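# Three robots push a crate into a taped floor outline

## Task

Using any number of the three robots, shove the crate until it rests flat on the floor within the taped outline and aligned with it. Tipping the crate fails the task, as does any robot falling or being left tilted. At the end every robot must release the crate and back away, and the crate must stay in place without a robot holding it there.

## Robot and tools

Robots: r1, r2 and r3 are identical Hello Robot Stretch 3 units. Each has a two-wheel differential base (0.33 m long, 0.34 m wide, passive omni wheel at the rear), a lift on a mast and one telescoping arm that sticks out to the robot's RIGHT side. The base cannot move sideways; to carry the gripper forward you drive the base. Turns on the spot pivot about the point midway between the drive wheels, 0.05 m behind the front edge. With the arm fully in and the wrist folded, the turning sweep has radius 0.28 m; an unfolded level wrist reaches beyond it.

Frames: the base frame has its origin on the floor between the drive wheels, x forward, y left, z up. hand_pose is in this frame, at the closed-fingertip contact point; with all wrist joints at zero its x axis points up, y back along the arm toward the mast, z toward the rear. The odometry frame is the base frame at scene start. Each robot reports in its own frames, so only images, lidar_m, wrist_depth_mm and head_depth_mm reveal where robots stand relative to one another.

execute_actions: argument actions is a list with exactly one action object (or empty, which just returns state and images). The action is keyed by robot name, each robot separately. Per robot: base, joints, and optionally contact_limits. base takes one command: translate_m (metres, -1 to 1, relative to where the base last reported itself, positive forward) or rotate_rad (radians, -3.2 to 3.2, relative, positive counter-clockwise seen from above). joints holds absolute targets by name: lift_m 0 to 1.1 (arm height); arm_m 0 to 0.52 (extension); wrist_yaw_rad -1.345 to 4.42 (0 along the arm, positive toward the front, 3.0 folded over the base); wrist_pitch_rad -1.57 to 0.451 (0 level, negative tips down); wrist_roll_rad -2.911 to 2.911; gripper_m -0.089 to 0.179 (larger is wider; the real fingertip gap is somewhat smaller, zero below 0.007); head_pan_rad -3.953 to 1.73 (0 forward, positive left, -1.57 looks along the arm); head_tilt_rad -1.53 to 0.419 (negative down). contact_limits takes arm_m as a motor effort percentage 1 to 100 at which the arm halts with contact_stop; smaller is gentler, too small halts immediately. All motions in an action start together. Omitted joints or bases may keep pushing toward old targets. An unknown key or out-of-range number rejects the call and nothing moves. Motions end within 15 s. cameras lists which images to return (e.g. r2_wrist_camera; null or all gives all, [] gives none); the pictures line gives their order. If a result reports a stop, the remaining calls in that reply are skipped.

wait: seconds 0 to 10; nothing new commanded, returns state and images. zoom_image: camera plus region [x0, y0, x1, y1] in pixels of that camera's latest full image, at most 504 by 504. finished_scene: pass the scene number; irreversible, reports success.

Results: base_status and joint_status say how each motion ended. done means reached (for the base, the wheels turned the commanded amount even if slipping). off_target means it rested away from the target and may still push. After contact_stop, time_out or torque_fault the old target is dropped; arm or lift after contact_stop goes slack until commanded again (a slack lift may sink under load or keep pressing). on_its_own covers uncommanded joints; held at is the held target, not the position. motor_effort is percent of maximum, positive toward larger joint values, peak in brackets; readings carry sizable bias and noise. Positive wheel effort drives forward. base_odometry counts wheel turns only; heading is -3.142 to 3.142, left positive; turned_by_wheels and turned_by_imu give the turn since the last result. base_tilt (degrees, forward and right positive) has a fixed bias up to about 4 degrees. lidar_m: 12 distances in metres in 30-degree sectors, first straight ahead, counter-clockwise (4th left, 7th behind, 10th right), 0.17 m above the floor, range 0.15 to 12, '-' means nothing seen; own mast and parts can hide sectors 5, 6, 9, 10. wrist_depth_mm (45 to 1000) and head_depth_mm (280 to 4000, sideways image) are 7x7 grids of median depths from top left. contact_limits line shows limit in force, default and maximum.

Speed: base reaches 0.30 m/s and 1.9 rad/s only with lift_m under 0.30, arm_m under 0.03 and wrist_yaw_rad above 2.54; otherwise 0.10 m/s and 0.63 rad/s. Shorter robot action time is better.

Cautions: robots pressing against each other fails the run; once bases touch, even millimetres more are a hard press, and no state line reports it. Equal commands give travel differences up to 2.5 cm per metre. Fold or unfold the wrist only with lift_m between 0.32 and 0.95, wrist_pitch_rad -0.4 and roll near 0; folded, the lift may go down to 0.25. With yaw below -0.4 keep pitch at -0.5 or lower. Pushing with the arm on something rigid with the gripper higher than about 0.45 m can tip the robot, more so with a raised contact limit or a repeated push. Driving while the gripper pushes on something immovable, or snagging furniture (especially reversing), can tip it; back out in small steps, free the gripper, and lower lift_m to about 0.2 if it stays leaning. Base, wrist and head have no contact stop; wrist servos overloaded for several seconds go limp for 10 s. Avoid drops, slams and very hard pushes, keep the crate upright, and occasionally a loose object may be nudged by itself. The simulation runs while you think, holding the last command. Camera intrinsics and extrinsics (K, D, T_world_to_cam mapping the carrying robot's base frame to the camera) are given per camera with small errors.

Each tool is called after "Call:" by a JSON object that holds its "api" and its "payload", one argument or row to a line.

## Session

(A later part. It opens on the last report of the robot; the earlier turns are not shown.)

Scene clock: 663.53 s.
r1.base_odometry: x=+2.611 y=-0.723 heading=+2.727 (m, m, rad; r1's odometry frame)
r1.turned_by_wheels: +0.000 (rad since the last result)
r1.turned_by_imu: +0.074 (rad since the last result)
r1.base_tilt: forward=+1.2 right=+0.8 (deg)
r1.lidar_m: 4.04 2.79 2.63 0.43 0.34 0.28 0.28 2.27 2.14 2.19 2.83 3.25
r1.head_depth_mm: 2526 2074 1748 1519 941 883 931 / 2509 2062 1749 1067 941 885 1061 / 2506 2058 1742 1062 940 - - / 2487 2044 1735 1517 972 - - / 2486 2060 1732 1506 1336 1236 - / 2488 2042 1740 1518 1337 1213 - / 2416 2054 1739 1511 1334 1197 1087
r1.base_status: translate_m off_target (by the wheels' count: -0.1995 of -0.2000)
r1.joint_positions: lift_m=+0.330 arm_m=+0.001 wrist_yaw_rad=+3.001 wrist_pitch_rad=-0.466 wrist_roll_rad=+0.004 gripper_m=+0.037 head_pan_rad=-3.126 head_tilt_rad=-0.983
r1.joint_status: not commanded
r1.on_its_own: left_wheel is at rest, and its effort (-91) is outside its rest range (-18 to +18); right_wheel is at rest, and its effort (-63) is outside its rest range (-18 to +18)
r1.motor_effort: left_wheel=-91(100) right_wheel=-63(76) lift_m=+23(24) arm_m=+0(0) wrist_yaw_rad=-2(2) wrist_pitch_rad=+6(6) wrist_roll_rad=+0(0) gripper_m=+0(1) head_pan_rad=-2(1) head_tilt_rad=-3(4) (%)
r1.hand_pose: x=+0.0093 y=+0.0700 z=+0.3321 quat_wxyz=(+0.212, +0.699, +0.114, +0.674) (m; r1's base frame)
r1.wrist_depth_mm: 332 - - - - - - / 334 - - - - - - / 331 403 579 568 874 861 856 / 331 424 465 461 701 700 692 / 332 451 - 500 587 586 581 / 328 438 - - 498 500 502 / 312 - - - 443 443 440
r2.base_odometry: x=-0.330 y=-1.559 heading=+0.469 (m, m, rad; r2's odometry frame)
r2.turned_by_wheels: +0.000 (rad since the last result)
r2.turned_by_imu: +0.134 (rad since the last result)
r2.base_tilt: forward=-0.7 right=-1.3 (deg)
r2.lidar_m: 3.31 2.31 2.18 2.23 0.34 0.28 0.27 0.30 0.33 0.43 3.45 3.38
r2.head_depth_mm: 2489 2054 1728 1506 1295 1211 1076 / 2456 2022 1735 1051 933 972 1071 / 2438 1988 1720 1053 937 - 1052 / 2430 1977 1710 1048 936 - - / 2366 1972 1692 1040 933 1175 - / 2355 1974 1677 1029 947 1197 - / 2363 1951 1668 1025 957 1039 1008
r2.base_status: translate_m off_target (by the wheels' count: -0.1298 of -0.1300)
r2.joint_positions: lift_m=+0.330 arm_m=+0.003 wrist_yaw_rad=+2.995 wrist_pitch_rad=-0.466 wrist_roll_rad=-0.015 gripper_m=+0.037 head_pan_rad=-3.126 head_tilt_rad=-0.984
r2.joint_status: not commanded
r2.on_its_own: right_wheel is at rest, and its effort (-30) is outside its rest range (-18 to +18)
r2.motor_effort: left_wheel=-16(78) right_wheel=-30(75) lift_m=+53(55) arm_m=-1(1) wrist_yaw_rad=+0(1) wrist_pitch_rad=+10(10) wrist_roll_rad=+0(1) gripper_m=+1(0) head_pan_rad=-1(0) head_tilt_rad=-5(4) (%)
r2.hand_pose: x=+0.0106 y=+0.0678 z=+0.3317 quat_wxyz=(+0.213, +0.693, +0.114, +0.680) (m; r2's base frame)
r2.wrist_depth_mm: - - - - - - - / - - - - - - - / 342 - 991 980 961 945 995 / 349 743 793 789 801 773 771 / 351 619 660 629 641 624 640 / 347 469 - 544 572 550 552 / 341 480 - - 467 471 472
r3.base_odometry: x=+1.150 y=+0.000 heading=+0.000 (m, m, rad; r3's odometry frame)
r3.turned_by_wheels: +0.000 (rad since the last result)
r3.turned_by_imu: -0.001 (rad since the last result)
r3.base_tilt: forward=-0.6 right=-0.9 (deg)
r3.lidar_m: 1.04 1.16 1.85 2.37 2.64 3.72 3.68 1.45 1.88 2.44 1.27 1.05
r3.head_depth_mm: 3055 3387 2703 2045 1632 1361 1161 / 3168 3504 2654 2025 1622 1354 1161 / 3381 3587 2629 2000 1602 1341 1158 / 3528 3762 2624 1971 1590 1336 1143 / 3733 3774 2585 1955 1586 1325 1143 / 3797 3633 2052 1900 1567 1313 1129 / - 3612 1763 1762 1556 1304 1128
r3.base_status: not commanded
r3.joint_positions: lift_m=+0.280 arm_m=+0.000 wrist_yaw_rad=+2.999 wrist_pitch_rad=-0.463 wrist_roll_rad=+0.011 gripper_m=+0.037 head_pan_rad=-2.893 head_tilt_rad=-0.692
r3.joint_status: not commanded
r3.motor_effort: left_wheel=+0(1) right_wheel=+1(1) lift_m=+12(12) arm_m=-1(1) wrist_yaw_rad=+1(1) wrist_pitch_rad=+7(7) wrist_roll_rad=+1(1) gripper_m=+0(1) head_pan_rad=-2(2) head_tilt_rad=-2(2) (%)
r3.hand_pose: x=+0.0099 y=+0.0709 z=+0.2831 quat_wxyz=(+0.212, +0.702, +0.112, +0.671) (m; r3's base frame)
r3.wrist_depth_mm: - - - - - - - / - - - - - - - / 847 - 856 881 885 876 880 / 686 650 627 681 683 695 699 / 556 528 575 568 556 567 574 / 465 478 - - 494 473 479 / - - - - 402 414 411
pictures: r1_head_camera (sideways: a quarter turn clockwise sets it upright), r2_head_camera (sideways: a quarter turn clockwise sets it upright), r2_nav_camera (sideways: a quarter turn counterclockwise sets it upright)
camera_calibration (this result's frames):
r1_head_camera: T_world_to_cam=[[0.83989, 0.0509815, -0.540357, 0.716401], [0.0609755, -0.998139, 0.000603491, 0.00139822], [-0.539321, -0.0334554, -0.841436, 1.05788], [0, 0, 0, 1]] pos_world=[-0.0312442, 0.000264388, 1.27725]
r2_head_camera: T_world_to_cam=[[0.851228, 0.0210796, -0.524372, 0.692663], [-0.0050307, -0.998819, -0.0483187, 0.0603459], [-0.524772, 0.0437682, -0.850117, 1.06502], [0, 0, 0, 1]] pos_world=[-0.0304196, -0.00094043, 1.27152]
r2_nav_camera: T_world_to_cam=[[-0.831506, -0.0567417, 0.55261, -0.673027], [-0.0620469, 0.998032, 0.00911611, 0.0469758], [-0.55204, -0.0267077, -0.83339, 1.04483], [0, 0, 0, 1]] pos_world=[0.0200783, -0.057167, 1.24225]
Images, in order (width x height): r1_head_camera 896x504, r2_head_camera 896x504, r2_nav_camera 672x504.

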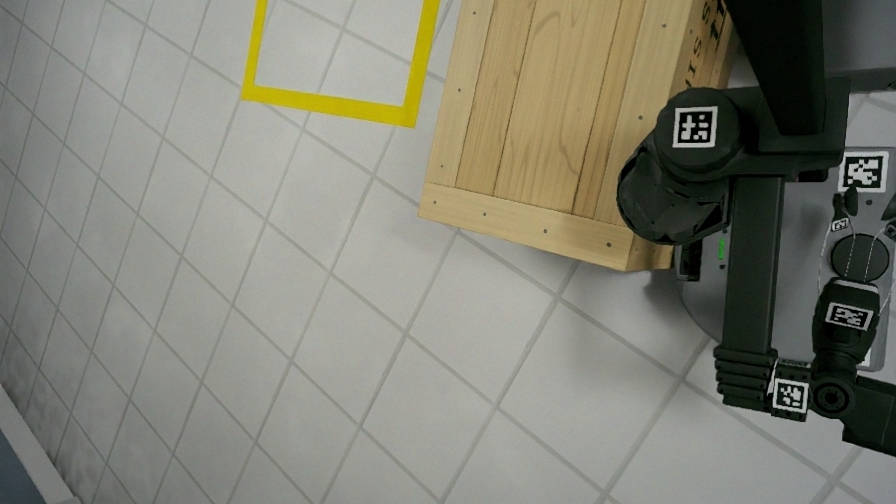

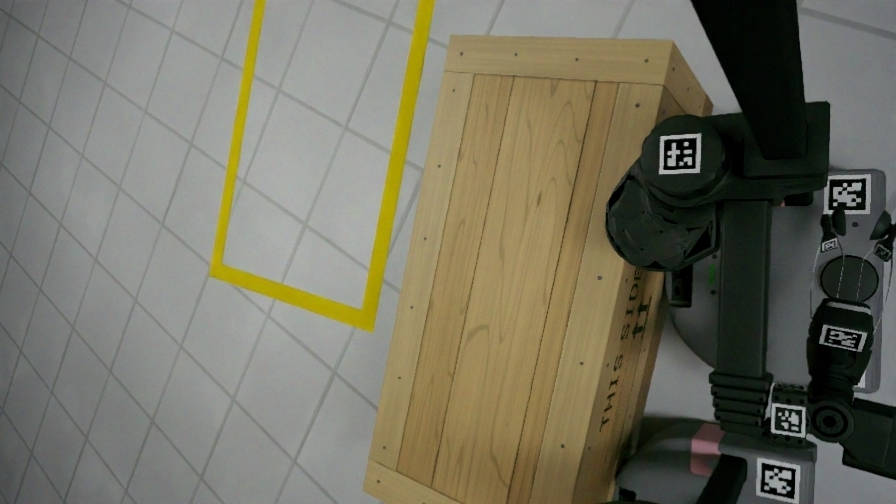

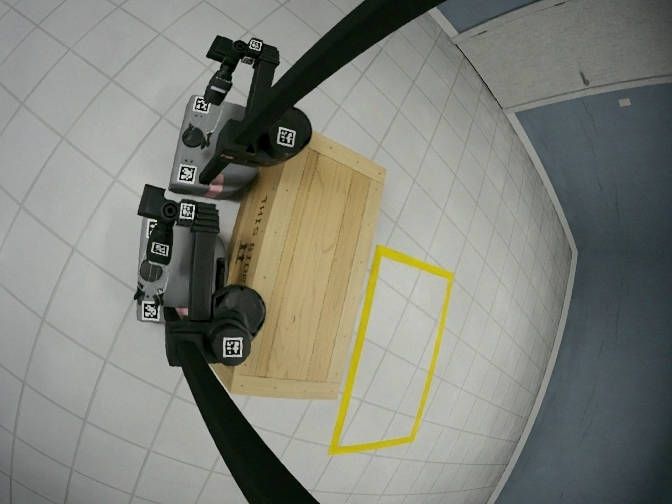

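Call:
{"api": "execute_actions", "payload": {
  "actions": [
    {"r1":{"base":{"translate_m":0.08}},"r2":{"base":{"translate_m":0.4},"joints":{"lift_m":0.28}},"r3":{"base":{"rotate_rad":0.2}}}
  ],
  "cameras": []
}}

Call:
{"api": "execute_actions", "payload": {
  "actions": [
    {"r1":{"base":{"rotate_rad":-0.35}},"r2":{"base":{"rotate_rad":-0.5}},"r3":{"base":{"translate_m":-1.0},"joints":{"head_pan_rad":-3.13,"head_tilt_rad":-0.8}}}
  ],
  "cameras": []
}}

Call:
{"api": "execute_actions", "payload": {
  "actions": [
    {"r3":{"base":{"translate_m":-0.5}}}
  ],
  "cameras": ["r1_head_camera","r3_head_camera","r3_nav_camera","r2_nav_camera"]
}}

Scene clock: 758.50 s.
r1.base_odometry: x=+2.538 y=-0.691 heading=+2.727 (m, m, rad; r1's odometry frame)
r1.turned_by_wheels: +0.000 (rad since the last result)
r1.turned_by_imu: -0.001 (rad since the last result)
r1.base_tilt: forward=+1.2 right=+0.8 (deg)
r1.lidar_m: 3.99 2.75 0.58 2.65 0.44 0.36 0.35 2.31 2.17 2.21 2.88 3.16
r1.head_depth_mm: 2505 2060 1751 1068 943 1169 1070 / 2491 2058 1746 1066 957 1127 1055 / 2494 2047 1748 1058 965 - - / 2515 2040 1744 1522 1064 - - / 2475 2046 1752 1516 1341 1240 - / 2463 2042 1738 1508 1338 1216 - / 2409 2038 1733 1510 1331 1199 1083
r1.base_status: done
r1.joint_positions: lift_m=+0.330 arm_m=+0.001 wrist_yaw_rad=+3.001 wrist_pitch_rad=-0.466 wrist_roll_rad=+0.004 gripper_m=+0.037 head_pan_rad=-3.126 head_tilt_rad=-0.983
r1.joint_status: not commanded
r1.motor_effort: left_wheel=+0(87) right_wheel=+0(61) lift_m=+23(23) arm_m=+1(0) wrist_yaw_rad=-2(0) wrist_pitch_rad=+6(7) wrist_roll_rad=+0(0) gripper_m=-1(0) head_pan_rad=-2(2) head_tilt_rad=-3(4) (%)
r1.hand_pose: x=+0.0093 y=+0.0700 z=+0.3321 quat_wxyz=(+0.212, +0.699, +0.114, +0.674) (m; r1's base frame)
r1.wrist_depth_mm: 408 - - - - 589 - / 408 - - - 706 - - / 418 518 879 835 570 560 850 / 416 548 708 673 505 499 692 / 412 561 - 590 556 572 582 / 411 516 - - 488 509 506 / 398 - - - 441 439 443
r2.base_odometry: x=+0.026 y=-1.378 heading=+0.468 (m, m, rad; r2's odometry frame)
r2.turned_by_wheels: +0.000 (rad since the last result)
r2.turned_by_imu: +0.000 (rad since the last result)
r2.base_tilt: forward=-0.5 right=-1.1 (deg)
r2.lidar_m: 3.03 2.12 2.00 2.05 2.24 0.67 0.67 0.54 0.57 2.82 3.66 3.08
r2.head_depth_mm: 2469 2029 1730 1501 1344 1239 1072 / 2457 2028 1209 1134 1333 1217 1068 / 2403 2008 1203 1176 1323 - 1044 / 2400 1994 1199 1222 1319 - - / 2358 1976 1188 1284 1314 1222 - / 2382 1967 1185 1314 1266 1196 - / 2334 1944 1169 863 1139 1161 1070
r2.base_status: done
r2.joint_positions: lift_m=+0.280 arm_m=+0.003 wrist_yaw_rad=+2.995 wrist_pitch_rad=-0.466 wrist_roll_rad=-0.015 gripper_m=+0.037 head_pan_rad=-3.126 head_tilt_rad=-0.984
r2.joint_status: all done
r2.motor_effort: left_wheel=+0(14) right_wheel=+0(25) lift_m=+28(49) arm_m=-1(1) wrist_yaw_rad=+0(0) wrist_pitch_rad=+10(10) wrist_roll_rad=-1(1) gripper_m=+0(0) head_pan_rad=-1(0) head_tilt_rad=-4(5) (%)
r2.hand_pose: x=+0.0106 y=+0.0678 z=+0.2825 quat_wxyz=(+0.213, +0.693, +0.114, +0.680) (m; r2's base frame)
r2.wrist_depth_mm: - - - - - - - / - - - - - - - / 895 - 896 847 899 875 873 / 706 676 677 685 707 696 683 / 570 581 601 571 576 567 571 / 493 493 - - 493 488 499 / 441 - - - 416 430 431
r3.base_odometry: x=+1.150 y=+0.000 heading=+0.200 (m, m, rad; r3's odometry frame)
r3.turned_by_wheels: +0.200 (rad since the last result)
r3.turned_by_imu: +0.196 (rad since the last result)
r3.base_tilt: forward=-0.6 right=-0.8 (deg)
r3.lidar_m: 1.05 1.31 2.37 2.40 2.98 3.69 1.88 1.45 5.32 1.75 1.14 1.04
r3.head_depth_mm: 3208 3495 2713 2048 1628 1366 1169 / 3422 3672 2685 2019 1615 1354 1161 / 3639 3857 2659 2011 1611 1348 1165 / 3902 3794 2348 1978 1597 1329 1141 / - 3815 1912 1907 1569 1322 1141 / - 3268 1809 1848 1568 1320 1132 / - 3365 2415 1905 1556 1302 1129
r3.base_status: done
r3.joint_positions: lift_m=+0.280 arm_m=+0.000 wrist_yaw_rad=+2.999 wrist_pitch_rad=-0.463 wrist_roll_rad=+0.011 gripper_m=+0.037 head_pan_rad=-2.893 head_tilt_rad=-0.692
r3.joint_status: not commanded
r3.motor_effort: left_wheel=-2(7) right_wheel=+2(7) lift_m=+12(13) arm_m=-1(1) wrist_yaw_rad=+1(1) wrist_pitch_rad=+7(7) wrist_roll_rad=+1(1) gripper_m=+0(0) head_pan_rad=-3(0) head_tilt_rad=-2(2) (%)
r3.hand_pose: x=+0.0099 y=+0.0709 z=+0.2831 quat_wxyz=(+0.212, +0.702, +0.112, +0.671) (m; r3's base frame)
r3.wrist_depth_mm: - - - - - - - / - - - - - - - / 846 - 672 861 889 901 893 / 672 684 539 673 683 684 701 / 560 553 558 566 564 565 558 / 460 484 - - 500 482 484 / - - - - 403 416 414
pictures: none
No camera images: the call's "cameras" was empty. Leave "cameras" out to get every camera's image.

Scene clock: 763.50 s.
r1.base_odometry: x=+2.538 y=-0.691 heading=+2.377 (m, m, rad; r1's odometry frame)
r1.turned_by_wheels: -0.350 (rad since the last result)
r1.turned_by_imu: -0.354 (rad since the last result)
r1.base_tilt: forward=+1.2 right=+0.8 (deg)
r1.lidar_m: 3.17 3.36 0.57 0.71 0.62 0.39 0.35 0.36 2.21 2.17 2.33 3.46
r1.head_depth_mm: 2494 2071 1717 1063 1032 1224 1068 / 2482 2061 1754 1064 991 1237 1060 / 2533 2044 1753 1060 990 - - / 2511 2052 1749 1059 988 - - / 2500 2045 1743 1059 987 1231 - / 2491 2033 1733 1509 1335 1218 - / 2486 2042 1738 1509 1332 1195 1085
r1.base_status: done
r1.joint_positions: lift_m=+0.330 arm_m=+0.001 wrist_yaw_rad=+3.001 wrist_pitch_rad=-0.466 wrist_roll_rad=+0.004 gripper_m=+0.037 head_pan_rad=-3.126 head_tilt_rad=-0.983
r1.joint_status: not commanded
r1.motor_effort: left_wheel=+3(9) right_wheel=-3(6) lift_m=+23(24) arm_m=+0(0) wrist_yaw_rad=-2(2) wrist_pitch_rad=+6(7) wrist_roll_rad=+0(0) gripper_m=+0(0) head_pan_rad=-2(1) head_tilt_rad=-3(4) (%)
r1.hand_pose: x=+0.0093 y=+0.0700 z=+0.3321 quat_wxyz=(+0.212, +0.699, +0.114, +0.674) (m; r1's base frame)
r1.wrist_depth_mm: - - - - - - - / - - - 742 - - - / 764 883 850 573 796 858 843 / 639 709 706 609 651 704 709 / 569 598 - 591 590 585 587 / 505 515 - - 500 506 508 / 457 - - - 449 448 443
r2.base_odometry: x=+0.026 y=-1.378 heading=-0.031 (m, m, rad; r2's odometry frame)
r2.turned_by_wheels: -0.500 (rad since the last result)
r2.turned_by_imu: -0.498 (rad since the last result)
r2.base_tilt: forward=-0.8 right=-1.3 (deg)
r2.lidar_m: 3.06 2.94 2.10 2.01 2.06 2.75 0.67 0.67 0.49 0.57 2.82 3.78
r2.head_depth_mm: 2468 2027 1748 1504 1344 1232 1074 / 2375 2005 1707 1504 1329 1217 1066 / 2424 2015 1705 1489 1323 - 1050 / 2232 1787 1699 1439 1315 - - / 1520 1817 1190 1215 1308 1220 - / 2360 1966 1180 1138 1303 1201 - / 2341 1962 1174 1091 1290 1166 1074
r2.base_status: done
r2.joint_positions: lift_m=+0.280 arm_m=+0.003 wrist_yaw_rad=+2.995 wrist_pitch_rad=-0.466 wrist_roll_rad=-0.015 gripper_m=+0.037 head_pan_rad=-3.126 head_tilt_rad=-0.984
r2.joint_status: not commanded
r2.motor_effort: left_wheel=+2(8) right_wheel=-3(9) lift_m=+28(28) arm_m=-1(1) wrist_yaw_rad=+0(0) wrist_pitch_rad=+10(10) wrist_roll_rad=+0(0) gripper_m=+0(0) head_pan_rad=-1(0) head_tilt_rad=-5(4) (%)
r2.hand_pose: x=+0.0106 y=+0.0678 z=+0.2825 quat_wxyz=(+0.213, +0.693, +0.114, +0.680) (m; r2's base frame)
r2.wrist_depth_mm: - - - - - - - / - - - - - - - / 910 - 900 871 862 864 857 / 696 660 707 682 699 686 690 / 578 583 591 571 570 582 568 / 497 498 - - 507 480 493 / 446 - - - 418 425 429
r3.base_odometry: x=+0.170 y=-0.198 heading=+0.200 (m, m, rad; r3's odometry frame)
r3.turned_by_wheels: +0.000 (rad since the last result)
r3.turned_by_imu: -0.003 (rad since the last result)
r3.base_tilt: forward=-0.6 right=-0.9 (deg)
r3.lidar_m: 1.98 2.47 2.74 2.77 3.02 2.77 2.78 0.73 0.64 3.29 2.14 1.97
r3.head_depth_mm: 2315 2610 2298 1826 1518 1300 1151 / 2419 2684 2277 1819 1518 1293 1129 / 2526 2783 2255 1799 1494 1282 - / 2621 2839 2211 1785 1486 1276 - / 2741 2901 2192 1763 1482 1261 1147 / 2859 2854 2153 1743 1459 1257 1119 / 3006 2828 2132 1480 1421 1247 1091
r3.base_status: done
r3.joint_positions: lift_m=+0.280 arm_m=+0.000 wrist_yaw_rad=+2.999 wrist_pitch_rad=-0.463 wrist_roll_rad=+0.011 gripper_m=+0.037 head_pan_rad=-3.123 head_tilt_rad=-0.791
r3.joint_status: all done
r3.motor_effort: left_wheel=-1(7) right_wheel=+3(5) lift_m=+12(12) arm_m=-1(1) wrist_yaw_rad=+0(2) wrist_pitch_rad=+7(7) wrist_roll_rad=+1(1) gripper_m=-1(0) head_pan_rad=-1(16) head_tilt_rad=-3(11) (%)
r3.hand_pose: x=+0.0099 y=+0.0709 z=+0.2831 quat_wxyz=(+0.212, +0.702, +0.112, +0.671) (m; r3's base frame)
r3.wrist_depth_mm: - - - - - - - / - - - - - - - / 870 - 870 877 887 924 843 / 671 680 678 694 676 681 696 / 551 554 577 572 558 560 564 / 467 482 - - 494 479 480 / - - - - 402 413 414
pictures: none
No camera images: the call's "cameras" was empty. Leave "cameras" out to get every camera's image.

Scene clock: 766.80 s.
r1.base_odometry: x=+2.538 y=-0.691 heading=+2.377 (m, m, rad; r1's odometry frame)
r1.turned_by_wheels: +0.000 (rad since the last result)
r1.turned_by_imu: -0.001 (rad since the last result)
r1.base_tilt: forward=+1.2 right=+0.8 (deg)
r1.lidar_m: 3.17 3.35 0.57 0.71 0.62 0.39 0.35 0.36 2.20 2.17 2.33 3.45
r1.head_depth_mm: 2505 2056 1746 1068 1027 1224 1067 / 2351 1511 1597 1065 990 1244 1060 / 2495 1948 1633 1066 989 - - / 2501 2045 1742 1062 984 - - / 2499 2045 1749 1063 987 1233 - / 2478 2041 1741 1512 1341 1216 - / 2483 2054 1736 1508 1335 1192 1085
r1.base_status: not commanded
r1.joint_positions: lift_m=+0.330 arm_m=+0.001 wrist_yaw_rad=+3.001 wrist_pitch_rad=-0.466 wrist_roll_rad=+0.004 gripper_m=+0.037 head_pan_rad=-3.126 head_tilt_rad=-0.983
r1.joint_status: not commanded
r1.motor_effort: left_wheel=+4(3) right_wheel=-3(3) lift_m=+24(24) arm_m=+0(0) wrist_yaw_rad=-1(2) wrist_pitch_rad=+6(6) wrist_roll_rad=+0(0) gripper_m=+0(0) head_pan_rad=-2(1) head_tilt_rad=-4(4) (%)
r1.hand_pose: x=+0.0093 y=+0.0700 z=+0.3321 quat_wxyz=(+0.212, +0.699, +0.114, +0.674) (m; r1's base frame)
r1.wrist_depth_mm: - - - - - - - / - - - 739 - - - / 761 878 825 582 790 860 843 / 642 714 698 603 637 694 705 / 572 592 - 596 593 585 584 / 502 516 - - 493 502 501 / 455 - - - 445 437 439
r2.base_odometry: x=+0.026 y=-1.378 heading=-0.031 (m, m, rad; r2's odometry frame)
r2.turned_by_wheels: +0.000 (rad since the last result)
r2.turned_by_imu: -0.001 (rad since the last result)
r2.base_tilt: forward=-0.6 right=-1.2 (deg)
r2.lidar_m: 3.07 2.96 2.10 2.00 2.07 2.76 0.67 0.67 0.49 0.57 2.82 3.78
r2.head_depth_mm: 2457 2042 1724 1501 1329 1229 1071 / 2384 2019 1717 1507 1327 1213 1065 / 2414 2004 1701 1489 1314 - 1047 / 2387 1996 1698 1438 1320 - - / 2384 1959 1185 1211 1307 1226 - / 2336 1883 1182 1140 1302 1198 - / 2256 1663 1176 1081 1291 1173 1069
r2.base_status: not commanded
r2.joint_positions: lift_m=+0.280 arm_m=+0.003 wrist_yaw_rad=+2.995 wrist_pitch_rad=-0.466 wrist_roll_rad=-0.015 gripper_m=+0.037 head_pan_rad=-3.126 head_tilt_rad=-0.984
r2.joint_status: not commanded
r2.motor_effort: left_wheel=+2(2) right_wheel=-3(3) lift_m=+28(28) arm_m=-1(1) wrist_yaw_rad=+0(1) wrist_pitch_rad=+9(10) wrist_roll_rad=-1(0) gripper_m=+0(0) head_pan_rad=-1(0) head_tilt_rad=-5(5) (%)
r2.hand_pose: x=+0.0106 y=+0.0678 z=+0.2825 quat_wxyz=(+0.213, +0.693, +0.114, +0.680) (m; r2's base frame)
r2.wrist_depth_mm: - - - - - - - / - - - - - - - / 892 - 856 904 843 900 868 / 702 676 720 705 694 686 699 / 580 581 591 571 572 559 575 / 499 489 - - 500 484 483 / 442 - - - 417 428 423
r3.base_odometry: x=-0.320 y=-0.298 heading=+0.200 (m, m, rad; r3's odometry frame)
r3.turned_by_wheels: +0.000 (rad since the last result)
r3.turned_by_imu: -0.002 (rad since the last result)
r3.base_tilt: forward=-0.6 right=-0.7 (deg)
r3.lidar_m: 2.44 3.02 2.93 2.95 2.53 2.30 2.33 0.67 0.52 0.51 0.55 2.43
r3.head_depth_mm: 1924 2189 2298 1814 1519 1301 1156 / 1995 2277 2273 1804 1509 1299 1135 / 2105 2395 2247 1788 1499 1282 - / 2180 2529 2211 1777 1484 1277 - / 2272 2571 2182 1767 1472 1269 1147 / 2391 2668 2167 1755 1458 1254 1119 / 2515 2757 2130 1732 1458 1247 1095
r3.base_status: done
r3.joint_positions: lift_m=+0.280 arm_m=+0.000 wrist_yaw_rad=+2.999 wrist_pitch_rad=-0.463 wrist_roll_rad=+0.011 gripper_m=+0.037 head_pan_rad=-3.123 head_tilt_rad=-0.791
r3.joint_status: not commanded
r3.motor_effort: left_wheel=-1(6) right_wheel=+2(6) lift_m=+12(12) arm_m=-1(1) wrist_yaw_rad=+0(1) wrist_pitch_rad=+6(7) wrist_roll_rad=+1(1) gripper_m=+0(0) head_pan_rad=-3(2) head_tilt_rad=-3(3) (%)
r3.hand_pose: x=+0.0098 y=+0.0709 z=+0.2831 quat_wxyz=(+0.212, +0.702, +0.112, +0.671) (m; r3's base frame)
r3.wrist_depth_mm: - - - - - - - / - - - - - - - / 879 - 861 897 892 885 895 / 685 663 683 688 677 677 704 / 551 554 569 566 560 558 580 / 475 479 - - 488 475 477 / - - - - 400 412 418
pictures: r1_head_camera (sideways: a quarter turn clockwise sets it upright), r2_nav_camera (sideways: a quarter turn counterclockwise sets it upright), r3_head_camera (sideways: a quarter turn clockwise sets it upright), r3_nav_camera (sideways: a quarter turn counterclockwise sets it upright)
camera_calibration (this result's frames):
r1_head_camera: T_world_to_cam=[[0.839888, 0.0509774, -0.54036, 0.716404], [0.0609707, -0.998139, 0.000603335, 0.00139845], [-0.539324, -0.0334529, -0.841434, 1.05788], [0, 0, 0, 1]] pos_world=[-0.0312443, 0.000264565, 1.27725]
r2_nav_camera: T_world_to_cam=[[-0.831506, -0.0567415, 0.55261, -0.673027], [-0.0620467, 0.998032, 0.00911611, 0.0469758], [-0.55204, -0.0267075, -0.83339, 1.04483], [0, 0, 0, 1]] pos_world=[0.0200783, -0.057167, 1.24225]
r3_head_camera: T_world_to_cam=[[0.711833, 0.0546796, -0.700217, 0.92013], [0.0147956, -0.997911, -0.0628852, 0.0777703], [-0.702193, 0.0344036, -0.711155, 0.889132], [0, 0, 0, 1]] pos_world=[-0.0317868, -0.00329374, 1.28149]
r3_nav_camera: T_world_to_cam=[[-0.702287, -0.00568948, 0.711872, -0.875028], [-0.0583549, 0.997063, -0.0496004, 0.109389], [-0.709499, -0.0763749, -0.700556, 0.872245], [0, 0, 0, 1]] pos_world=[0.0107194, -0.0474285, 1.23939]
Images, in order (width x height): r1_head_camera 896x504, r2_nav_camera 672x504, r3_head_camera 896x504, r3_nav_camera 672x504.

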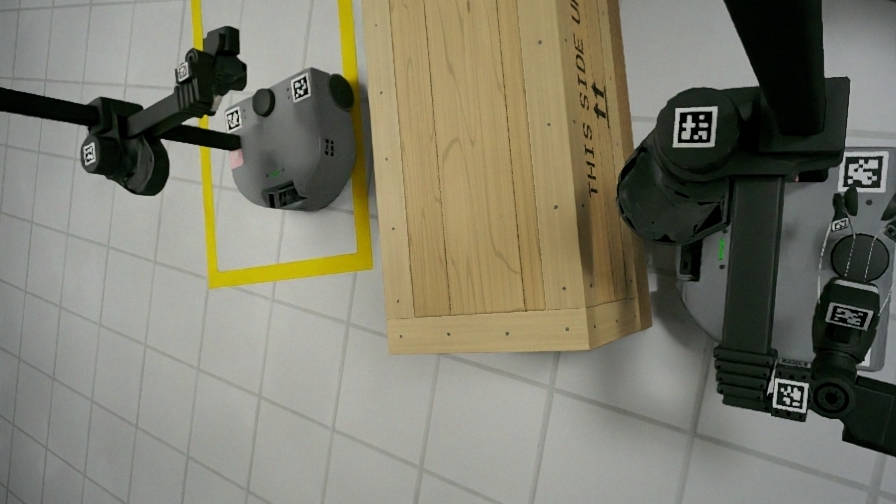

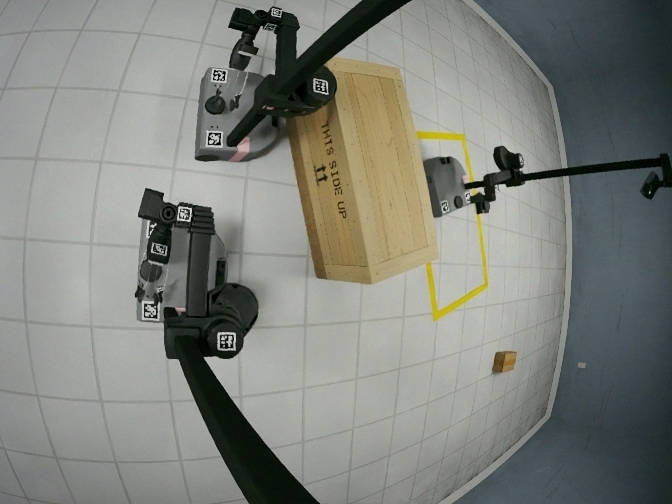

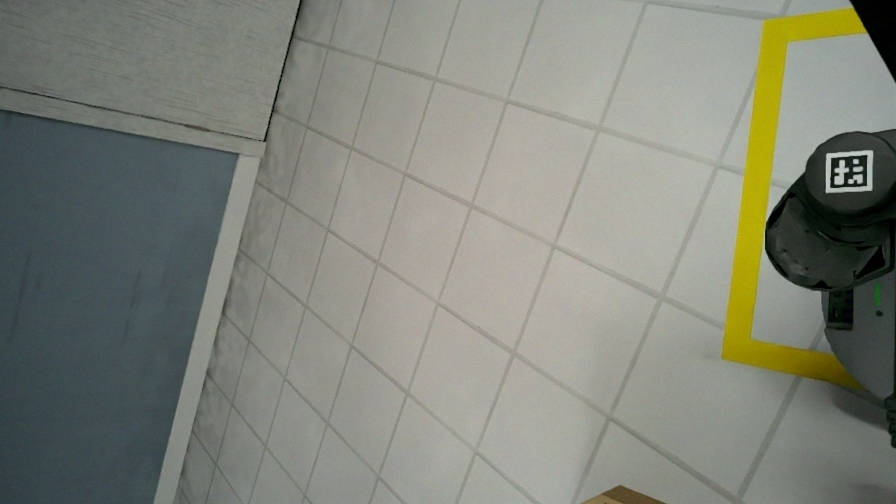

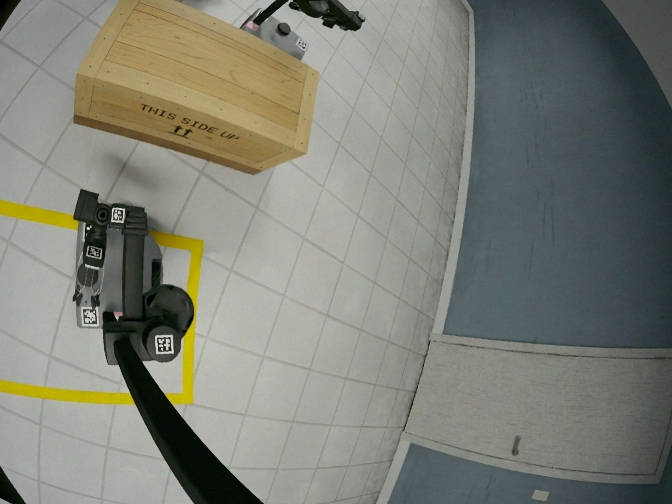

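Call:
{"api": "execute_actions", "payload": {
  "actions": [
    {"r3":{"base":{"translate_m":0.13}}}
  ],
  "cameras": []
}}

Call:
{"api": "execute_actions", "payload": {
  "actions": [
    {"r3":{"base":{"rotate_rad":1.32},"joints":{"head_tilt_rad":-0.99}}}
  ],
  "cameras": []
}}

Call:
{"api": "execute_actions", "payload": {
  "actions": [
    {"r3":{"base":{"translate_m":-0.2},"joints":{"lift_m":0.33}},"r1":{"base":{"translate_m":-0.06}}}
  ],
  "cameras": ["r1_head_camera","r3_head_camera","r2_nav_camera"]
}}

Scene clock: 785.57 s.
r1.base_odometry: x=+2.538 y=-0.691 heading=+2.377 (m, m, rad; r1's odometry frame)
r1.turned_by_wheels: +0.000 (rad since the last result)
r1.turned_by_imu: -0.001 (rad since the last result)
r1.base_tilt: forward=+1.2 right=+1.0 (deg)
r1.lidar_m: 3.17 3.37 0.58 0.71 0.62 0.39 0.35 0.36 2.20 2.17 2.33 3.44
r1.head_depth_mm: 2357 1438 1664 1066 1033 1217 1069 / 2511 1671 1587 1062 990 1238 1059 / 2516 2067 1703 1064 991 - - / 2495 2052 1739 1062 987 - - / 2502 2047 1751 1065 987 1236 - / 2468 2039 1747 1516 1336 1220 - / 2455 2036 1739 1505 1330 1197 1082
r1.base_status: not commanded
r1.joint_positions: lift_m=+0.330 arm_m=+0.001 wrist_yaw_rad=+3.001 wrist_pitch_rad=-0.466 wrist_roll_rad=+0.004 gripper_m=+0.037 head_pan_rad=-3.126 head_tilt_rad=-0.983
r1.joint_status: not commanded
r1.motor_effort: left_wheel=+3(4) right_wheel=-3(3) lift_m=+23(23) arm_m=+0(0) wrist_yaw_rad=+0(1) wrist_pitch_rad=+6(6) wrist_roll_rad=+0(0) gripper_m=+0(0) head_pan_rad=-1(1) head_tilt_rad=-4(4) (%)
r1.hand_pose: x=+0.0093 y=+0.0700 z=+0.3321 quat_wxyz=(+0.212, +0.699, +0.114, +0.674) (m; r1's base frame)
r1.wrist_depth_mm: - - - - - - - / - - - 757 - - - / 769 861 857 568 790 870 862 / 627 714 696 594 649 705 695 / 569 603 - 585 591 591 584 / 512 520 - - 496 506 502 / 459 - - - 446 447 441
r2.base_odometry: x=+0.026 y=-1.378 heading=-0.031 (m, m, rad; r2's odometry frame)
r2.turned_by_wheels: +0.000 (rad since the last result)
r2.turned_by_imu: -0.001 (rad since the last result)
r2.base_tilt: forward=-0.9 right=-1.2 (deg)
r2.lidar_m: 3.07 2.94 2.10 2.01 2.06 2.76 0.67 0.67 0.49 0.57 2.82 3.76
r2.head_depth_mm: 2435 2029 1724 1500 1334 1236 1074 / 2339 2020 1704 1499 1330 1208 1068 / 2423 2011 1707 1489 1321 - 1054 / 2381 1983 1686 1428 1317 - - / 2412 1985 1191 1214 1322 1226 - / 2382 1677 1185 1134 1301 1190 - / 1420 1851 1171 1087 1279 1173 1072
r2.base_status: not commanded
r2.joint_positions: lift_m=+0.280 arm_m=+0.003 wrist_yaw_rad=+2.995 wrist_pitch_rad=-0.466 wrist_roll_rad=-0.015 gripper_m=+0.037 head_pan_rad=-3.126 head_tilt_rad=-0.984
r2.joint_status: not commanded
r2.motor_effort: left_wheel=+2(2) right_wheel=-3(3) lift_m=+28(28) arm_m=-1(1) wrist_yaw_rad=+0(0) wrist_pitch_rad=+9(10) wrist_roll_rad=+0(1) gripper_m=+0(0) head_pan_rad=-1(0) head_tilt_rad=-4(4) (%)
r2.hand_pose: x=+0.0106 y=+0.0678 z=+0.2825 quat_wxyz=(+0.213, +0.693, +0.114, +0.680) (m; r2's base frame)
r2.wrist_depth_mm: - - - - - - - / - - - - - - - / 871 - 895 847 864 872 872 / 692 675 693 700 684 697 690 / 586 587 591 575 566 570 571 / 494 497 - - 504 483 487 / 441 - - - 419 422 422
r3.base_odometry: x=-0.193 y=-0.272 heading=+0.200 (m, m, rad; r3's odometry frame)
r3.turned_by_wheels: +0.000 (rad since the last result)
r3.turned_by_imu: +0.000 (rad since the last result)
r3.base_tilt: forward=-0.6 right=-0.9 (deg)
r3.lidar_m: 2.33 2.90 2.88 2.91 2.66 2.42 2.44 0.68 0.54 0.53 2.53 2.31
r3.head_depth_mm: 2005 2302 2316 1834 1520 1301 1154 / 2116 2402 2252 1818 1502 1294 1130 / 2209 2527 2254 1790 1507 1288 - / 2288 2606 2219 1781 1485 1277 - / 2401 2662 2184 1763 1471 1266 1147 / 2517 2731 2168 1744 1461 1257 1118 / 2634 2816 2143 1733 1390 1245 1097
r3.base_status: done
r3.joint_positions: lift_m=+0.280 arm_m=+0.000 wrist_yaw_rad=+2.999 wrist_pitch_rad=-0.463 wrist_roll_rad=+0.011 gripper_m=+0.037 head_pan_rad=-3.123 head_tilt_rad=-0.791
r3.joint_status: not commanded
r3.motor_effort: left_wheel=-1(5) right_wheel=+2(7) lift_m=+12(12) arm_m=-1(1) wrist_yaw_rad=+0(2) wrist_pitch_rad=+7(7) wrist_roll_rad=+1(1) gripper_m=+0(0) head_pan_rad=-2(2) head_tilt_rad=-3(2) (%)
r3.hand_pose: x=+0.0098 y=+0.0709 z=+0.2831 quat_wxyz=(+0.212, +0.702, +0.112, +0.671) (m; r3's base frame)
r3.wrist_depth_mm: - - - - - - - / - - - - - - - / 860 - 852 866 879 888 896 / 681 670 666 686 685 685 701 / 549 551 580 563 566 556 581 / 471 479 - - 494 480 483 / - - - - 399 414 414
pictures: none
No camera images: the call's "cameras" was empty. Leave "cameras" out to get every camera's image.

Scene clock: 787.73 s.
r1.base_odometry: x=+2.538 y=-0.691 heading=+2.377 (m, m, rad; r1's odometry frame)
r1.turned_by_wheels: +0.000 (rad since the last result)
r1.turned_by_imu: +0.000 (rad since the last result)
r1.base_tilt: forward=+1.1 right=+0.8 (deg)
r1.lidar_m: 3.17 3.36 0.57 0.71 0.63 0.39 0.35 0.36 2.20 2.17 2.33 3.47
r1.head_depth_mm: 2368 1275 1559 1068 1028 1220 1065 / 2514 1958 1598 1063 991 1234 1060 / 2492 2055 1737 1067 987 - - / 2482 2053 1746 1062 984 - - / 2482 2050 1727 1060 988 1237 - / 2502 2042 1750 1513 1334 1219 - / 2499 2046 1738 1515 1338 1195 1086
r1.base_status: not commanded
r1.joint_positions: lift_m=+0.330 arm_m=+0.001 wrist_yaw_rad=+3.001 wrist_pitch_rad=-0.466 wrist_roll_rad=+0.004 gripper_m=+0.037 head_pan_rad=-3.126 head_tilt_rad=-0.983
r1.joint_status: not commanded
r1.motor_effort: left_wheel=+4(4) right_wheel=-3(3) lift_m=+23(23) arm_m=+0(1) wrist_yaw_rad=-2(2) wrist_pitch_rad=+6(6) wrist_roll_rad=+0(0) gripper_m=+0(0) head_pan_rad=-2(2) head_tilt_rad=-4(4) (%)
r1.hand_pose: x=+0.0093 y=+0.0700 z=+0.3321 quat_wxyz=(+0.212, +0.699, +0.114, +0.674) (m; r1's base frame)
r1.wrist_depth_mm: - - - - - - - / - - - 741 - - - / 762 870 847 580 795 870 852 / 639 718 701 598 650 693 698 / 577 600 - 588 591 588 584 / 509 516 - - 494 510 506 / 457 - - - 444 446 446
r2.base_odometry: x=+0.026 y=-1.378 heading=-0.031 (m, m, rad; r2's odometry frame)
r2.turned_by_wheels: +0.000 (rad since the last result)
r2.turned_by_imu: -0.001 (rad since the last result)
r2.base_tilt: forward=-0.8 right=-1.2 (deg)
r2.lidar_m: 3.08 2.94 2.10 2.01 2.07 2.76 0.67 0.67 0.49 0.57 2.84 3.76
r2.head_depth_mm: 2456 2039 1723 1498 1336 1228 1076 / 2350 2036 1728 1497 1328 1215 1066 / 2399 2000 1700 1498 1323 - 1053 / 2395 1988 1712 1432 1314 - - / 2401 1899 1189 1211 1312 1224 - / 2361 1639 1187 1138 1304 1194 - / 2161 1897 1174 1080 1293 1164 1073
r2.base_status: not commanded
r2.joint_positions: lift_m=+0.280 arm_m=+0.003 wrist_yaw_rad=+2.995 wrist_pitch_rad=-0.466 wrist_roll_rad=-0.015 gripper_m=+0.037 head_pan_rad=-3.126 head_tilt_rad=-0.984
r2.joint_status: not commanded
r2.motor_effort: left_wheel=+2(3) right_wheel=-3(3) lift_m=+28(28) arm_m=-1(1) wrist_yaw_rad=+0(0) wrist_pitch_rad=+9(9) wrist_roll_rad=+0(1) gripper_m=+0(0) head_pan_rad=-1(0) head_tilt_rad=-5(4) (%)
r2.hand_pose: x=+0.0106 y=+0.0678 z=+0.2825 quat_wxyz=(+0.213, +0.693, +0.114, +0.680) (m; r2's base frame)
r2.wrist_depth_mm: - - - - - - - / - - - - - - - / 870 - 855 852 886 894 879 / 714 681 688 690 680 706 699 / 582 578 589 575 573 580 578 / 492 496 - - 514 489 491 / 439 - - - 418 431 424
r3.base_odometry: x=-0.193 y=-0.272 heading=+1.519 (m, m, rad; r3's odometry frame)
r3.turned_by_wheels: +1.320 (rad since the last result)
r3.turned_by_imu: +1.300 (rad since the last result)
r3.base_tilt: forward=-0.5 right=-0.8 (deg)
r3.lidar_m: 2.88 3.10 2.44 2.43 0.91 0.58 0.53 0.53 2.34 2.31 2.50 2.91
r3.head_depth_mm: 2673 1985 1268 1144 1362 1271 1093 / 2493 1268 1261 1126 1340 1241 1084 / 2588 2112 1247 1103 1313 - 1068 / 2559 1982 1235 1093 1309 - - / 2525 1721 1223 1077 1295 1239 - / 2358 1990 1733 1470 1325 1212 - / 2475 2005 1713 1497 1313 1186 1080
r3.base_status: done
r3.joint_positions: lift_m=+0.280 arm_m=+0.000 wrist_yaw_rad=+2.999 wrist_pitch_rad=-0.463 wrist_roll_rad=+0.011 gripper_m=+0.037 head_pan_rad=-3.124 head_tilt_rad=-0.978
r3.joint_status: all done
r3.motor_effort: left_wheel=-2(6) right_wheel=+2(8) lift_m=+12(12) arm_m=-1(1) wrist_yaw_rad=+1(1) wrist_pitch_rad=+7(7) wrist_roll_rad=+1(1) gripper_m=-1(1) head_pan_rad=-1(1) head_tilt_rad=-4(15) (%)
r3.hand_pose: x=+0.0098 y=+0.0709 z=+0.2831 quat_wxyz=(+0.212, +0.702, +0.112, +0.671) (m; r3's base frame)
r3.wrist_depth_mm: - - - - - - - / - - - - - - - / 860 - 860 896 874 891 882 / 670 666 682 676 679 683 684 / 549 549 583 581 568 564 571 / 477 478 - - 499 481 475 / - - - - 402 411 409
pictures: none
No camera images: the call's "cameras" was empty. Leave "cameras" out to get every camera's image.

Scene clock: 790.93 s.
r1.base_odometry: x=+2.581 y=-0.733 heading=+2.377 (m, m, rad; r1's odometry frame)
r1.turned_by_wheels: +0.000 (rad since the last result)
r1.turned_by_imu: -0.001 (rad since the last result)
r1.base_tilt: forward=+1.2 right=+0.9 (deg)
r1.lidar_m: 3.21 3.36 0.60 2.60 0.52 0.33 0.29 0.30 2.20 2.16 2.32 3.43
r1.head_depth_mm: 2430 1084 1463 1069 976 1223 1066 / 2511 2061 1563 1065 959 1190 1059 / 2494 2052 1747 1064 956 - - / 2502 2047 1737 1061 953 - - / 2491 2043 1733 1062 936 1200 - / 2480 2036 1739 1511 1339 1222 - / 2473 2041 1736 1503 1336 1198 1083
r1.base_status: done
r1.joint_positions: lift_m=+0.330 arm_m=+0.001 wrist_yaw_rad=+3.001 wrist_pitch_rad=-0.466 wrist_roll_rad=+0.004 gripper_m=+0.037 head_pan_rad=-3.126 head_tilt_rad=-0.983
r1.joint_status: not commanded
r1.motor_effort: left_wheel=+3(4) right_wheel=-3(7) lift_m=+23(24) arm_m=+0(0) wrist_yaw_rad=-1(1) wrist_pitch_rad=+6(6) wrist_roll_rad=+0(0) gripper_m=+0(1) head_pan_rad=-1(1) head_tilt_rad=-4(4) (%)
r1.hand_pose: x=+0.0093 y=+0.0700 z=+0.3321 quat_wxyz=(+0.212, +0.699, +0.114, +0.674) (m; r1's base frame)
r1.wrist_depth_mm: - - - - - - - / 625 - - 756 - - - / 562 877 885 603 582 870 861 / 532 713 718 633 623 696 684 / 492 604 - 591 589 587 587 / 458 518 - - 494 499 498 / 416 - - - 444 444 444
r2.base_odometry: x=+0.026 y=-1.378 heading=-0.031 (m, m, rad; r2's odometry frame)
r2.turned_by_wheels: +0.000 (rad since the last result)
r2.turned_by_imu: -0.001 (rad since the last result)
r2.base_tilt: forward=-0.6 right=-1.2 (deg)
r2.lidar_m: 3.08 2.95 2.09 2.01 2.06 2.76 0.67 0.67 0.53 0.61 2.83 3.77
r2.head_depth_mm: 2443 2031 1728 1518 1333 1229 1073 / 2341 2014 1706 1502 1330 1213 1067 / 2426 2004 1695 1497 1320 - 1049 / 2391 1989 1692 1433 1313 - - / 2382 1921 1187 1209 1306 1221 - / 2370 1606 1181 1143 1301 1193 - / 2222 1822 1174 1093 1292 1166 1074
r2.base_status: not commanded
r2.joint_positions: lift_m=+0.280 arm_m=+0.003 wrist_yaw_rad=+2.995 wrist_pitch_rad=-0.466 wrist_roll_rad=-0.015 gripper_m=+0.037 head_pan_rad=-3.126 head_tilt_rad=-0.984
r2.joint_status: not commanded
r2.motor_effort: left_wheel=+2(2) right_wheel=-3(3) lift_m=+28(28) arm_m=-1(1) wrist_yaw_rad=+0(0) wrist_pitch_rad=+10(10) wrist_roll_rad=+0(0) gripper_m=-1(0) head_pan_rad=+0(0) head_tilt_rad=-4(5) (%)
r2.hand_pose: x=+0.0106 y=+0.0678 z=+0.2825 quat_wxyz=(+0.213, +0.693, +0.114, +0.680) (m; r2's base frame)
r2.wrist_depth_mm: - - - - - - - / - - - - - - - / 884 - 891 860 849 879 872 / 683 669 703 683 689 687 690 / 582 581 581 577 573 566 579 / 501 495 - - 501 497 492 / 444 - - - 423 431 428
r3.base_odometry: x=-0.203 y=-0.472 heading=+1.519 (m, m, rad; r3's odometry frame)
r3.turned_by_wheels: +0.000 (rad since the last result)
r3.turned_by_imu: -0.001 (rad since the last result)
r3.base_tilt: forward=-0.6 right=-0.8 (deg)
r3.lidar_m: 3.05 3.15 2.47 2.45 0.57 0.36 0.33 0.33 2.32 2.28 2.47 3.11
r3.head_depth_mm: 2482 2148 1481 1093 1019 1265 1097 / 2626 1170 1477 1091 1011 1243 1084 / 2582 2108 1776 1080 988 - 1060 / 2552 1936 1680 1070 970 - - / 2503 1673 1591 1062 965 1215 - / 2323 1892 1662 1446 1278 1208 - / 2451 2009 1715 1487 1323 1185 1080
r3.base_status: done
r3.joint_positions: lift_m=+0.330 arm_m=+0.000 wrist_yaw_rad=+2.999 wrist_pitch_rad=-0.463 wrist_roll_rad=+0.011 gripper_m=+0.037 head_pan_rad=-3.124 head_tilt_rad=-0.979
r3.joint_status: all done
r3.motor_effort: left_wheel=-2(7) right_wheel=+2(5) lift_m=+23(24) arm_m=-1(1) wrist_yaw_rad=+1(2) wrist_pitch_rad=+7(6) wrist_roll_rad=+1(1) gripper_m=+0(0) head_pan_rad=-2(2) head_tilt_rad=-3(4) (%)
r3.hand_pose: x=+0.0098 y=+0.0709 z=+0.3323 quat_wxyz=(+0.212, +0.702, +0.112, +0.671) (m; r3's base frame)
r3.wrist_depth_mm: - - - - - - - / - - - - - - - / 673 - 950 951 987 - - / 620 762 760 767 765 763 770 / 578 612 639 639 622 615 634 / 509 529 - 542 556 531 535 / 455 - - - 444 473 460
pictures: r1_head_camera (sideways: a quarter turn clockwise sets it upright), r2_nav_camera (sideways: a quarter turn counterclockwise sets it upright), r3_head_camera (sideways: a quarter turn clockwise sets it upright)
camera_calibration (this result's frames):
r1_head_camera: T_world_to_cam=[[0.839889, 0.0509774, -0.54036, 0.716404], [0.0609707, -0.998139, 0.000603353, 0.00139842], [-0.539323, -0.0334529, -0.841434, 1.05788], [0, 0, 0, 1]] pos_world=[-0.0312443, 0.000264565, 1.27725]
r2_nav_camera: T_world_to_cam=[[-0.831506, -0.0567415, 0.55261, -0.673027], [-0.0620467, 0.998032, 0.00911611, 0.0469758], [-0.55204, -0.0267075, -0.83339, 1.04483], [0, 0, 0, 1]] pos_world=[0.0200783, -0.057167, 1.24225]
r3_head_camera: T_world_to_cam=[[0.829963, 0.0563986, -0.55496, 0.730147], [0.0260251, -0.997707, -0.0624718, 0.0771483], [-0.557211, 0.0374064, -0.829528, 1.04217], [0, 0, 0, 1]] pos_world=[-0.0272952, -0.00319153, 1.27453]
Images, in order (width x height): r1_head_camera 896x504, r2_nav_camera 672x504, r3_head_camera 896x504.

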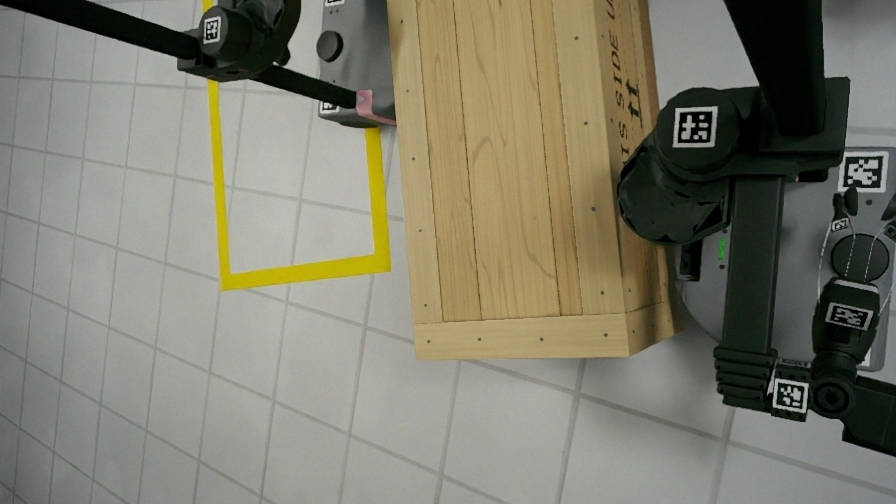

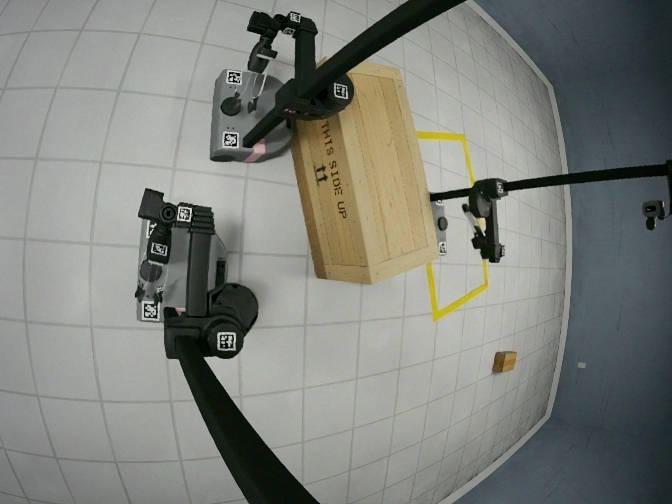

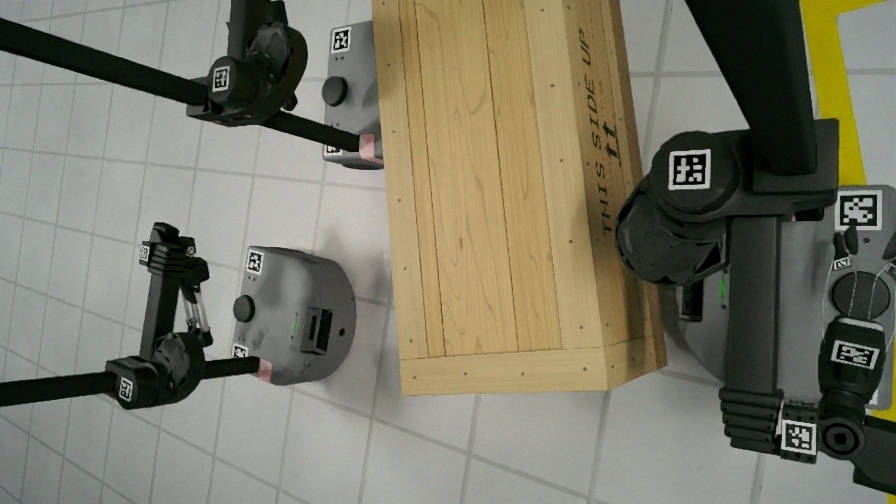

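Call:
{"api": "execute_actions", "payload": {
  "actions": [
    {"r3":{"base":{"translate_m":-0.2}},"r1":{"base":{"translate_m":-0.16}}}
  ],
  "cameras": ["r1_head_camera","r3_head_camera","r2_nav_camera"]
}}

Scene clock: 803.93 s.
r1.base_odometry: x=+2.696 y=-0.843 heading=+2.378 (m, m, rad; r1's odometry frame)
r1.turned_by_wheels: +0.001 (rad since the last result)
r1.turned_by_imu: +0.211 (rad since the last result)
r1.base_tilt: forward=+1.2 right=+0.9 (deg)
r1.lidar_m: 4.59 0.63 0.61 0.56 0.32 0.27 0.28 0.32 2.17 2.17 2.59 3.27
r1.head_depth_mm: 2498 2062 1740 1357 942 884 1064 / 2517 2044 1737 1062 942 883 1056 / 2490 2058 1742 1066 942 - - / 2490 2056 1743 1065 943 - - / 2504 2049 1749 1504 988 1223 - / 2480 2031 1741 1511 1335 1217 - / 2474 2040 1743 1511 1335 1197 1084
r1.base_status: translate_m off_target (by the wheels' count: -0.1598 of -0.1600)
r1.joint_positions: lift_m=+0.330 arm_m=+0.001 wrist_yaw_rad=+3.001 wrist_pitch_rad=-0.466 wrist_roll_rad=+0.004 gripper_m=+0.037 head_pan_rad=-3.126 head_tilt_rad=-0.983
r1.joint_status: not commanded
r1.on_its_own: right_wheel is at rest, and its effort (-50) is outside its rest range (-18 to +18)
r1.motor_effort: left_wheel=-14(100) right_wheel=-50(79) lift_m=+23(23) arm_m=+0(0) wrist_yaw_rad=-1(2) wrist_pitch_rad=+6(6) wrist_roll_rad=+0(0) gripper_m=+0(0) head_pan_rad=-2(1) head_tilt_rad=-4(4) (%)
r1.hand_pose: x=+0.0092 y=+0.0700 z=+0.3320 quat_wxyz=(+0.212, +0.699, +0.114, +0.674) (m; r1's base frame)
r1.wrist_depth_mm: 306 - - - - - - / 306 - - - 743 - - / 308 369 844 890 581 589 850 / 311 392 714 699 596 561 687 / 312 419 - 588 590 593 584 / 314 412 - - 490 506 501 / 303 - - - 444 443 445
r2.base_odometry: x=+0.026 y=-1.378 heading=-0.031 (m, m, rad; r2's odometry frame)
r2.turned_by_wheels: +0.000 (rad since the last result)
r2.turned_by_imu: -0.002 (rad since the last result)
r2.base_tilt: forward=-0.7 right=-1.2 (deg)
r2.lidar_m: 3.08 2.95 2.10 2.00 2.06 2.76 0.57 0.58 0.58 2.74 2.83 3.75
r2.head_depth_mm: 2468 2034 1722 1499 1336 1241 1071 / 2392 2001 1719 1493 1325 1212 1071 / 2418 2005 1709 1494 1326 - 1053 / 2388 1970 1706 1462 1316 - - / 2378 1858 1193 1082 1293 1221 - / 2362 1175 1182 1069 1282 1190 - / 2278 1136 1174 1066 1279 1173 1071
r2.base_status: not commanded
r2.joint_positions: lift_m=+0.280 arm_m=+0.003 wrist_yaw_rad=+2.995 wrist_pitch_rad=-0.466 wrist_roll_rad=-0.015 gripper_m=+0.037 head_pan_rad=-3.126 head_tilt_rad=-0.984
r2.joint_status: not commanded
r2.motor_effort: left_wheel=+2(2) right_wheel=-3(3) lift_m=+28(28) arm_m=-1(1) wrist_yaw_rad=+0(0) wrist_pitch_rad=+10(10) wrist_roll_rad=+0(0) gripper_m=+0(1) head_pan_rad=+0(0) head_tilt_rad=-4(4) (%)
r2.hand_pose: x=+0.0106 y=+0.0678 z=+0.2825 quat_wxyz=(+0.213, +0.693, +0.114, +0.680) (m; r2's base frame)
r2.wrist_depth_mm: - - - - - - - / - - - - - - - / 878 - 893 892 885 871 878 / 701 667 694 692 711 672 678 / 586 580 586 580 580 572 569 / 494 497 - - 503 482 489 / 447 - - - 421 429 428
r3.base_odometry: x=-0.213 y=-0.671 heading=+1.519 (m, m, rad; r3's odometry frame)
r3.turned_by_wheels: +0.000 (rad since the last result)
r3.turned_by_imu: +0.124 (rad since the last result)
r3.base_tilt: forward=-0.5 right=-0.9 (deg)
r3.lidar_m: 3.21 2.92 2.48 0.64 0.34 0.28 0.27 0.31 2.26 2.25 2.59 3.21
r3.head_depth_mm: 2673 2142 1125 1219 964 895 1092 / 2618 2116 1789 1083 957 926 1085 / 2574 2109 1740 1077 948 - 1065 / 2543 1917 1547 1068 948 - - / 2339 1243 1628 1084 943 1114 - / 2461 2036 1728 1503 1301 1209 - / 2448 1994 1714 1487 1316 1179 1081
r3.base_status: translate_m off_target (by the wheels' count: -0.1995 of -0.2000)
r3.joint_positions: lift_m=+0.330 arm_m=+0.000 wrist_yaw_rad=+3.000 wrist_pitch_rad=-0.465 wrist_roll_rad=+0.011 gripper_m=+0.037 head_pan_rad=-3.125 head_tilt_rad=-0.982
r3.joint_status: not commanded
r3.on_its_own: left_wheel is at rest, and its effort (-48) is outside its rest range (-18 to +18); right_wheel is at rest, and its effort (-40) is outside its rest range (-18 to +18)
r3.motor_effort: left_wheel=-48(70) right_wheel=-40(61) lift_m=+22(23) arm_m=-1(1) wrist_yaw_rad=-1(2) wrist_pitch_rad=+7(8) wrist_roll_rad=+1(1) gripper_m=-1(0) head_pan_rad=-2(1) head_tilt_rad=-2(4) (%)
r3.hand_pose: x=+0.0095 y=+0.0707 z=+0.3320 quat_wxyz=(+0.212, +0.701, +0.113, +0.671) (m; r3's base frame)
r3.wrist_depth_mm: 364 - - - - - - / 334 - - - - - - / 337 - 941 985 989 - - / 335 424 766 757 762 767 767 / 337 450 646 630 630 618 640 / 338 471 - 547 550 535 533 / 336 - - - 454 460 465
pictures: r1_head_camera (sideways: a quarter turn clockwise sets it upright), r2_nav_camera (sideways: a quarter turn counterclockwise sets it upright), r3_head_camera (sideways: a quarter turn clockwise sets it upright)
camera_calibration (this result's frames):
r1_head_camera: T_world_to_cam=[[0.839981, 0.0509689, -0.540217, 0.716217], [0.0609587, -0.99814, 0.000611044, 0.00138848], [-0.539181, -0.0334442, -0.841526, 1.058], [0, 0, 0, 1]] pos_world=[-0.0312401, 0.000265076, 1.27725]
r2_nav_camera: T_world_to_cam=[[-0.831506, -0.0567415, 0.55261, -0.673027], [-0.0620467, 0.998032, 0.00911611, 0.0469758], [-0.55204, -0.0267075, -0.83339, 1.04483], [0, 0, 0, 1]] pos_world=[0.0200783, -0.057167, 1.24225]
r3_head_camera: T_world_to_cam=[[0.832138, 0.0554459, -0.55179, 0.726004], [0.0250754, -0.997734, -0.0624405, 0.077113], [-0.554002, 0.0381228, -0.831642, 1.0449], [0, 0, 0, 1]] pos_world=[-0.0271944, -0.00315002, 1.2744]
Images, in order (width x height): r1_head_camera 896x504, r2_nav_camera 672x504, r3_head_camera 896x504.

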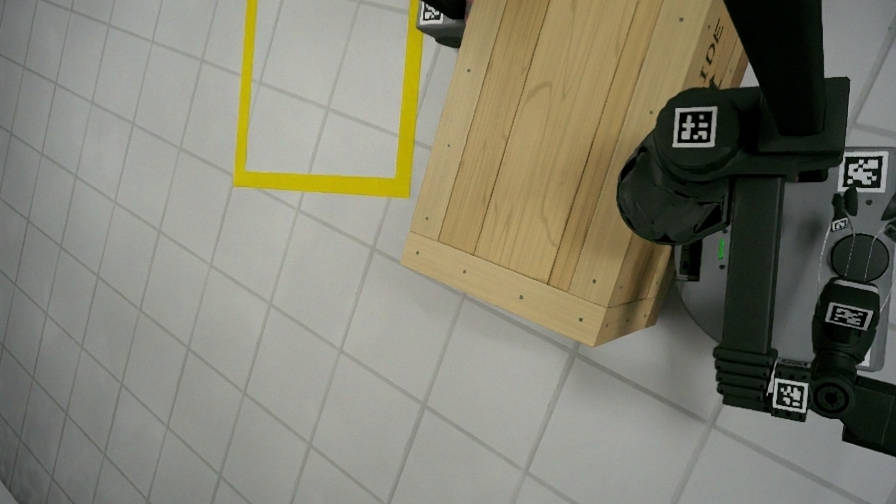

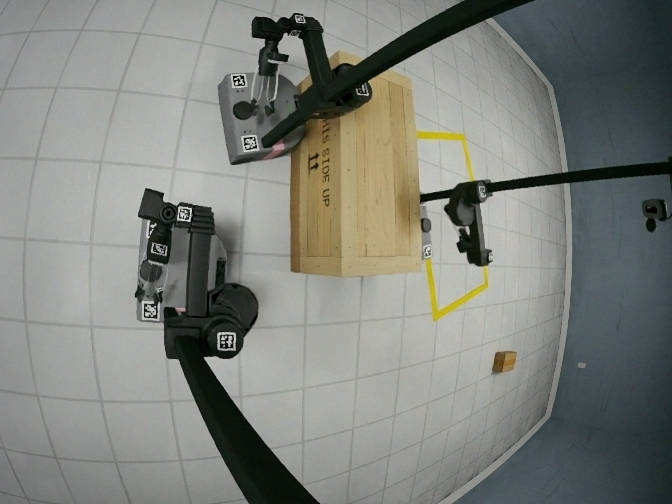

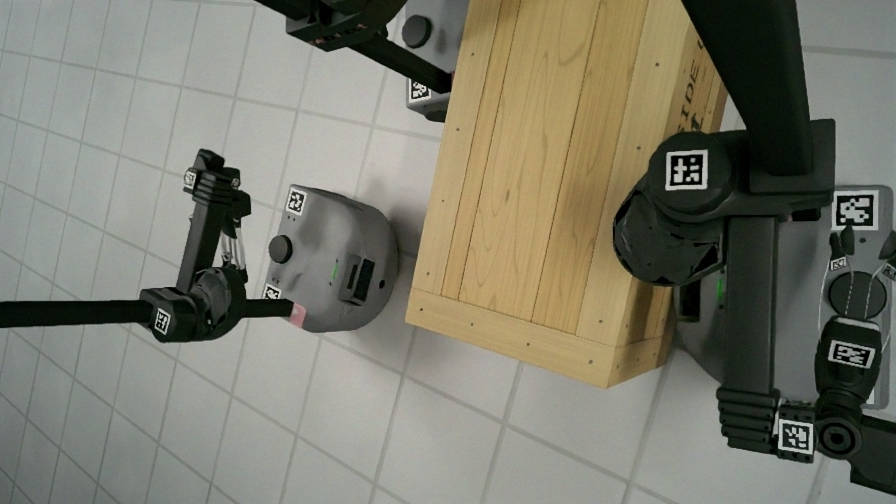

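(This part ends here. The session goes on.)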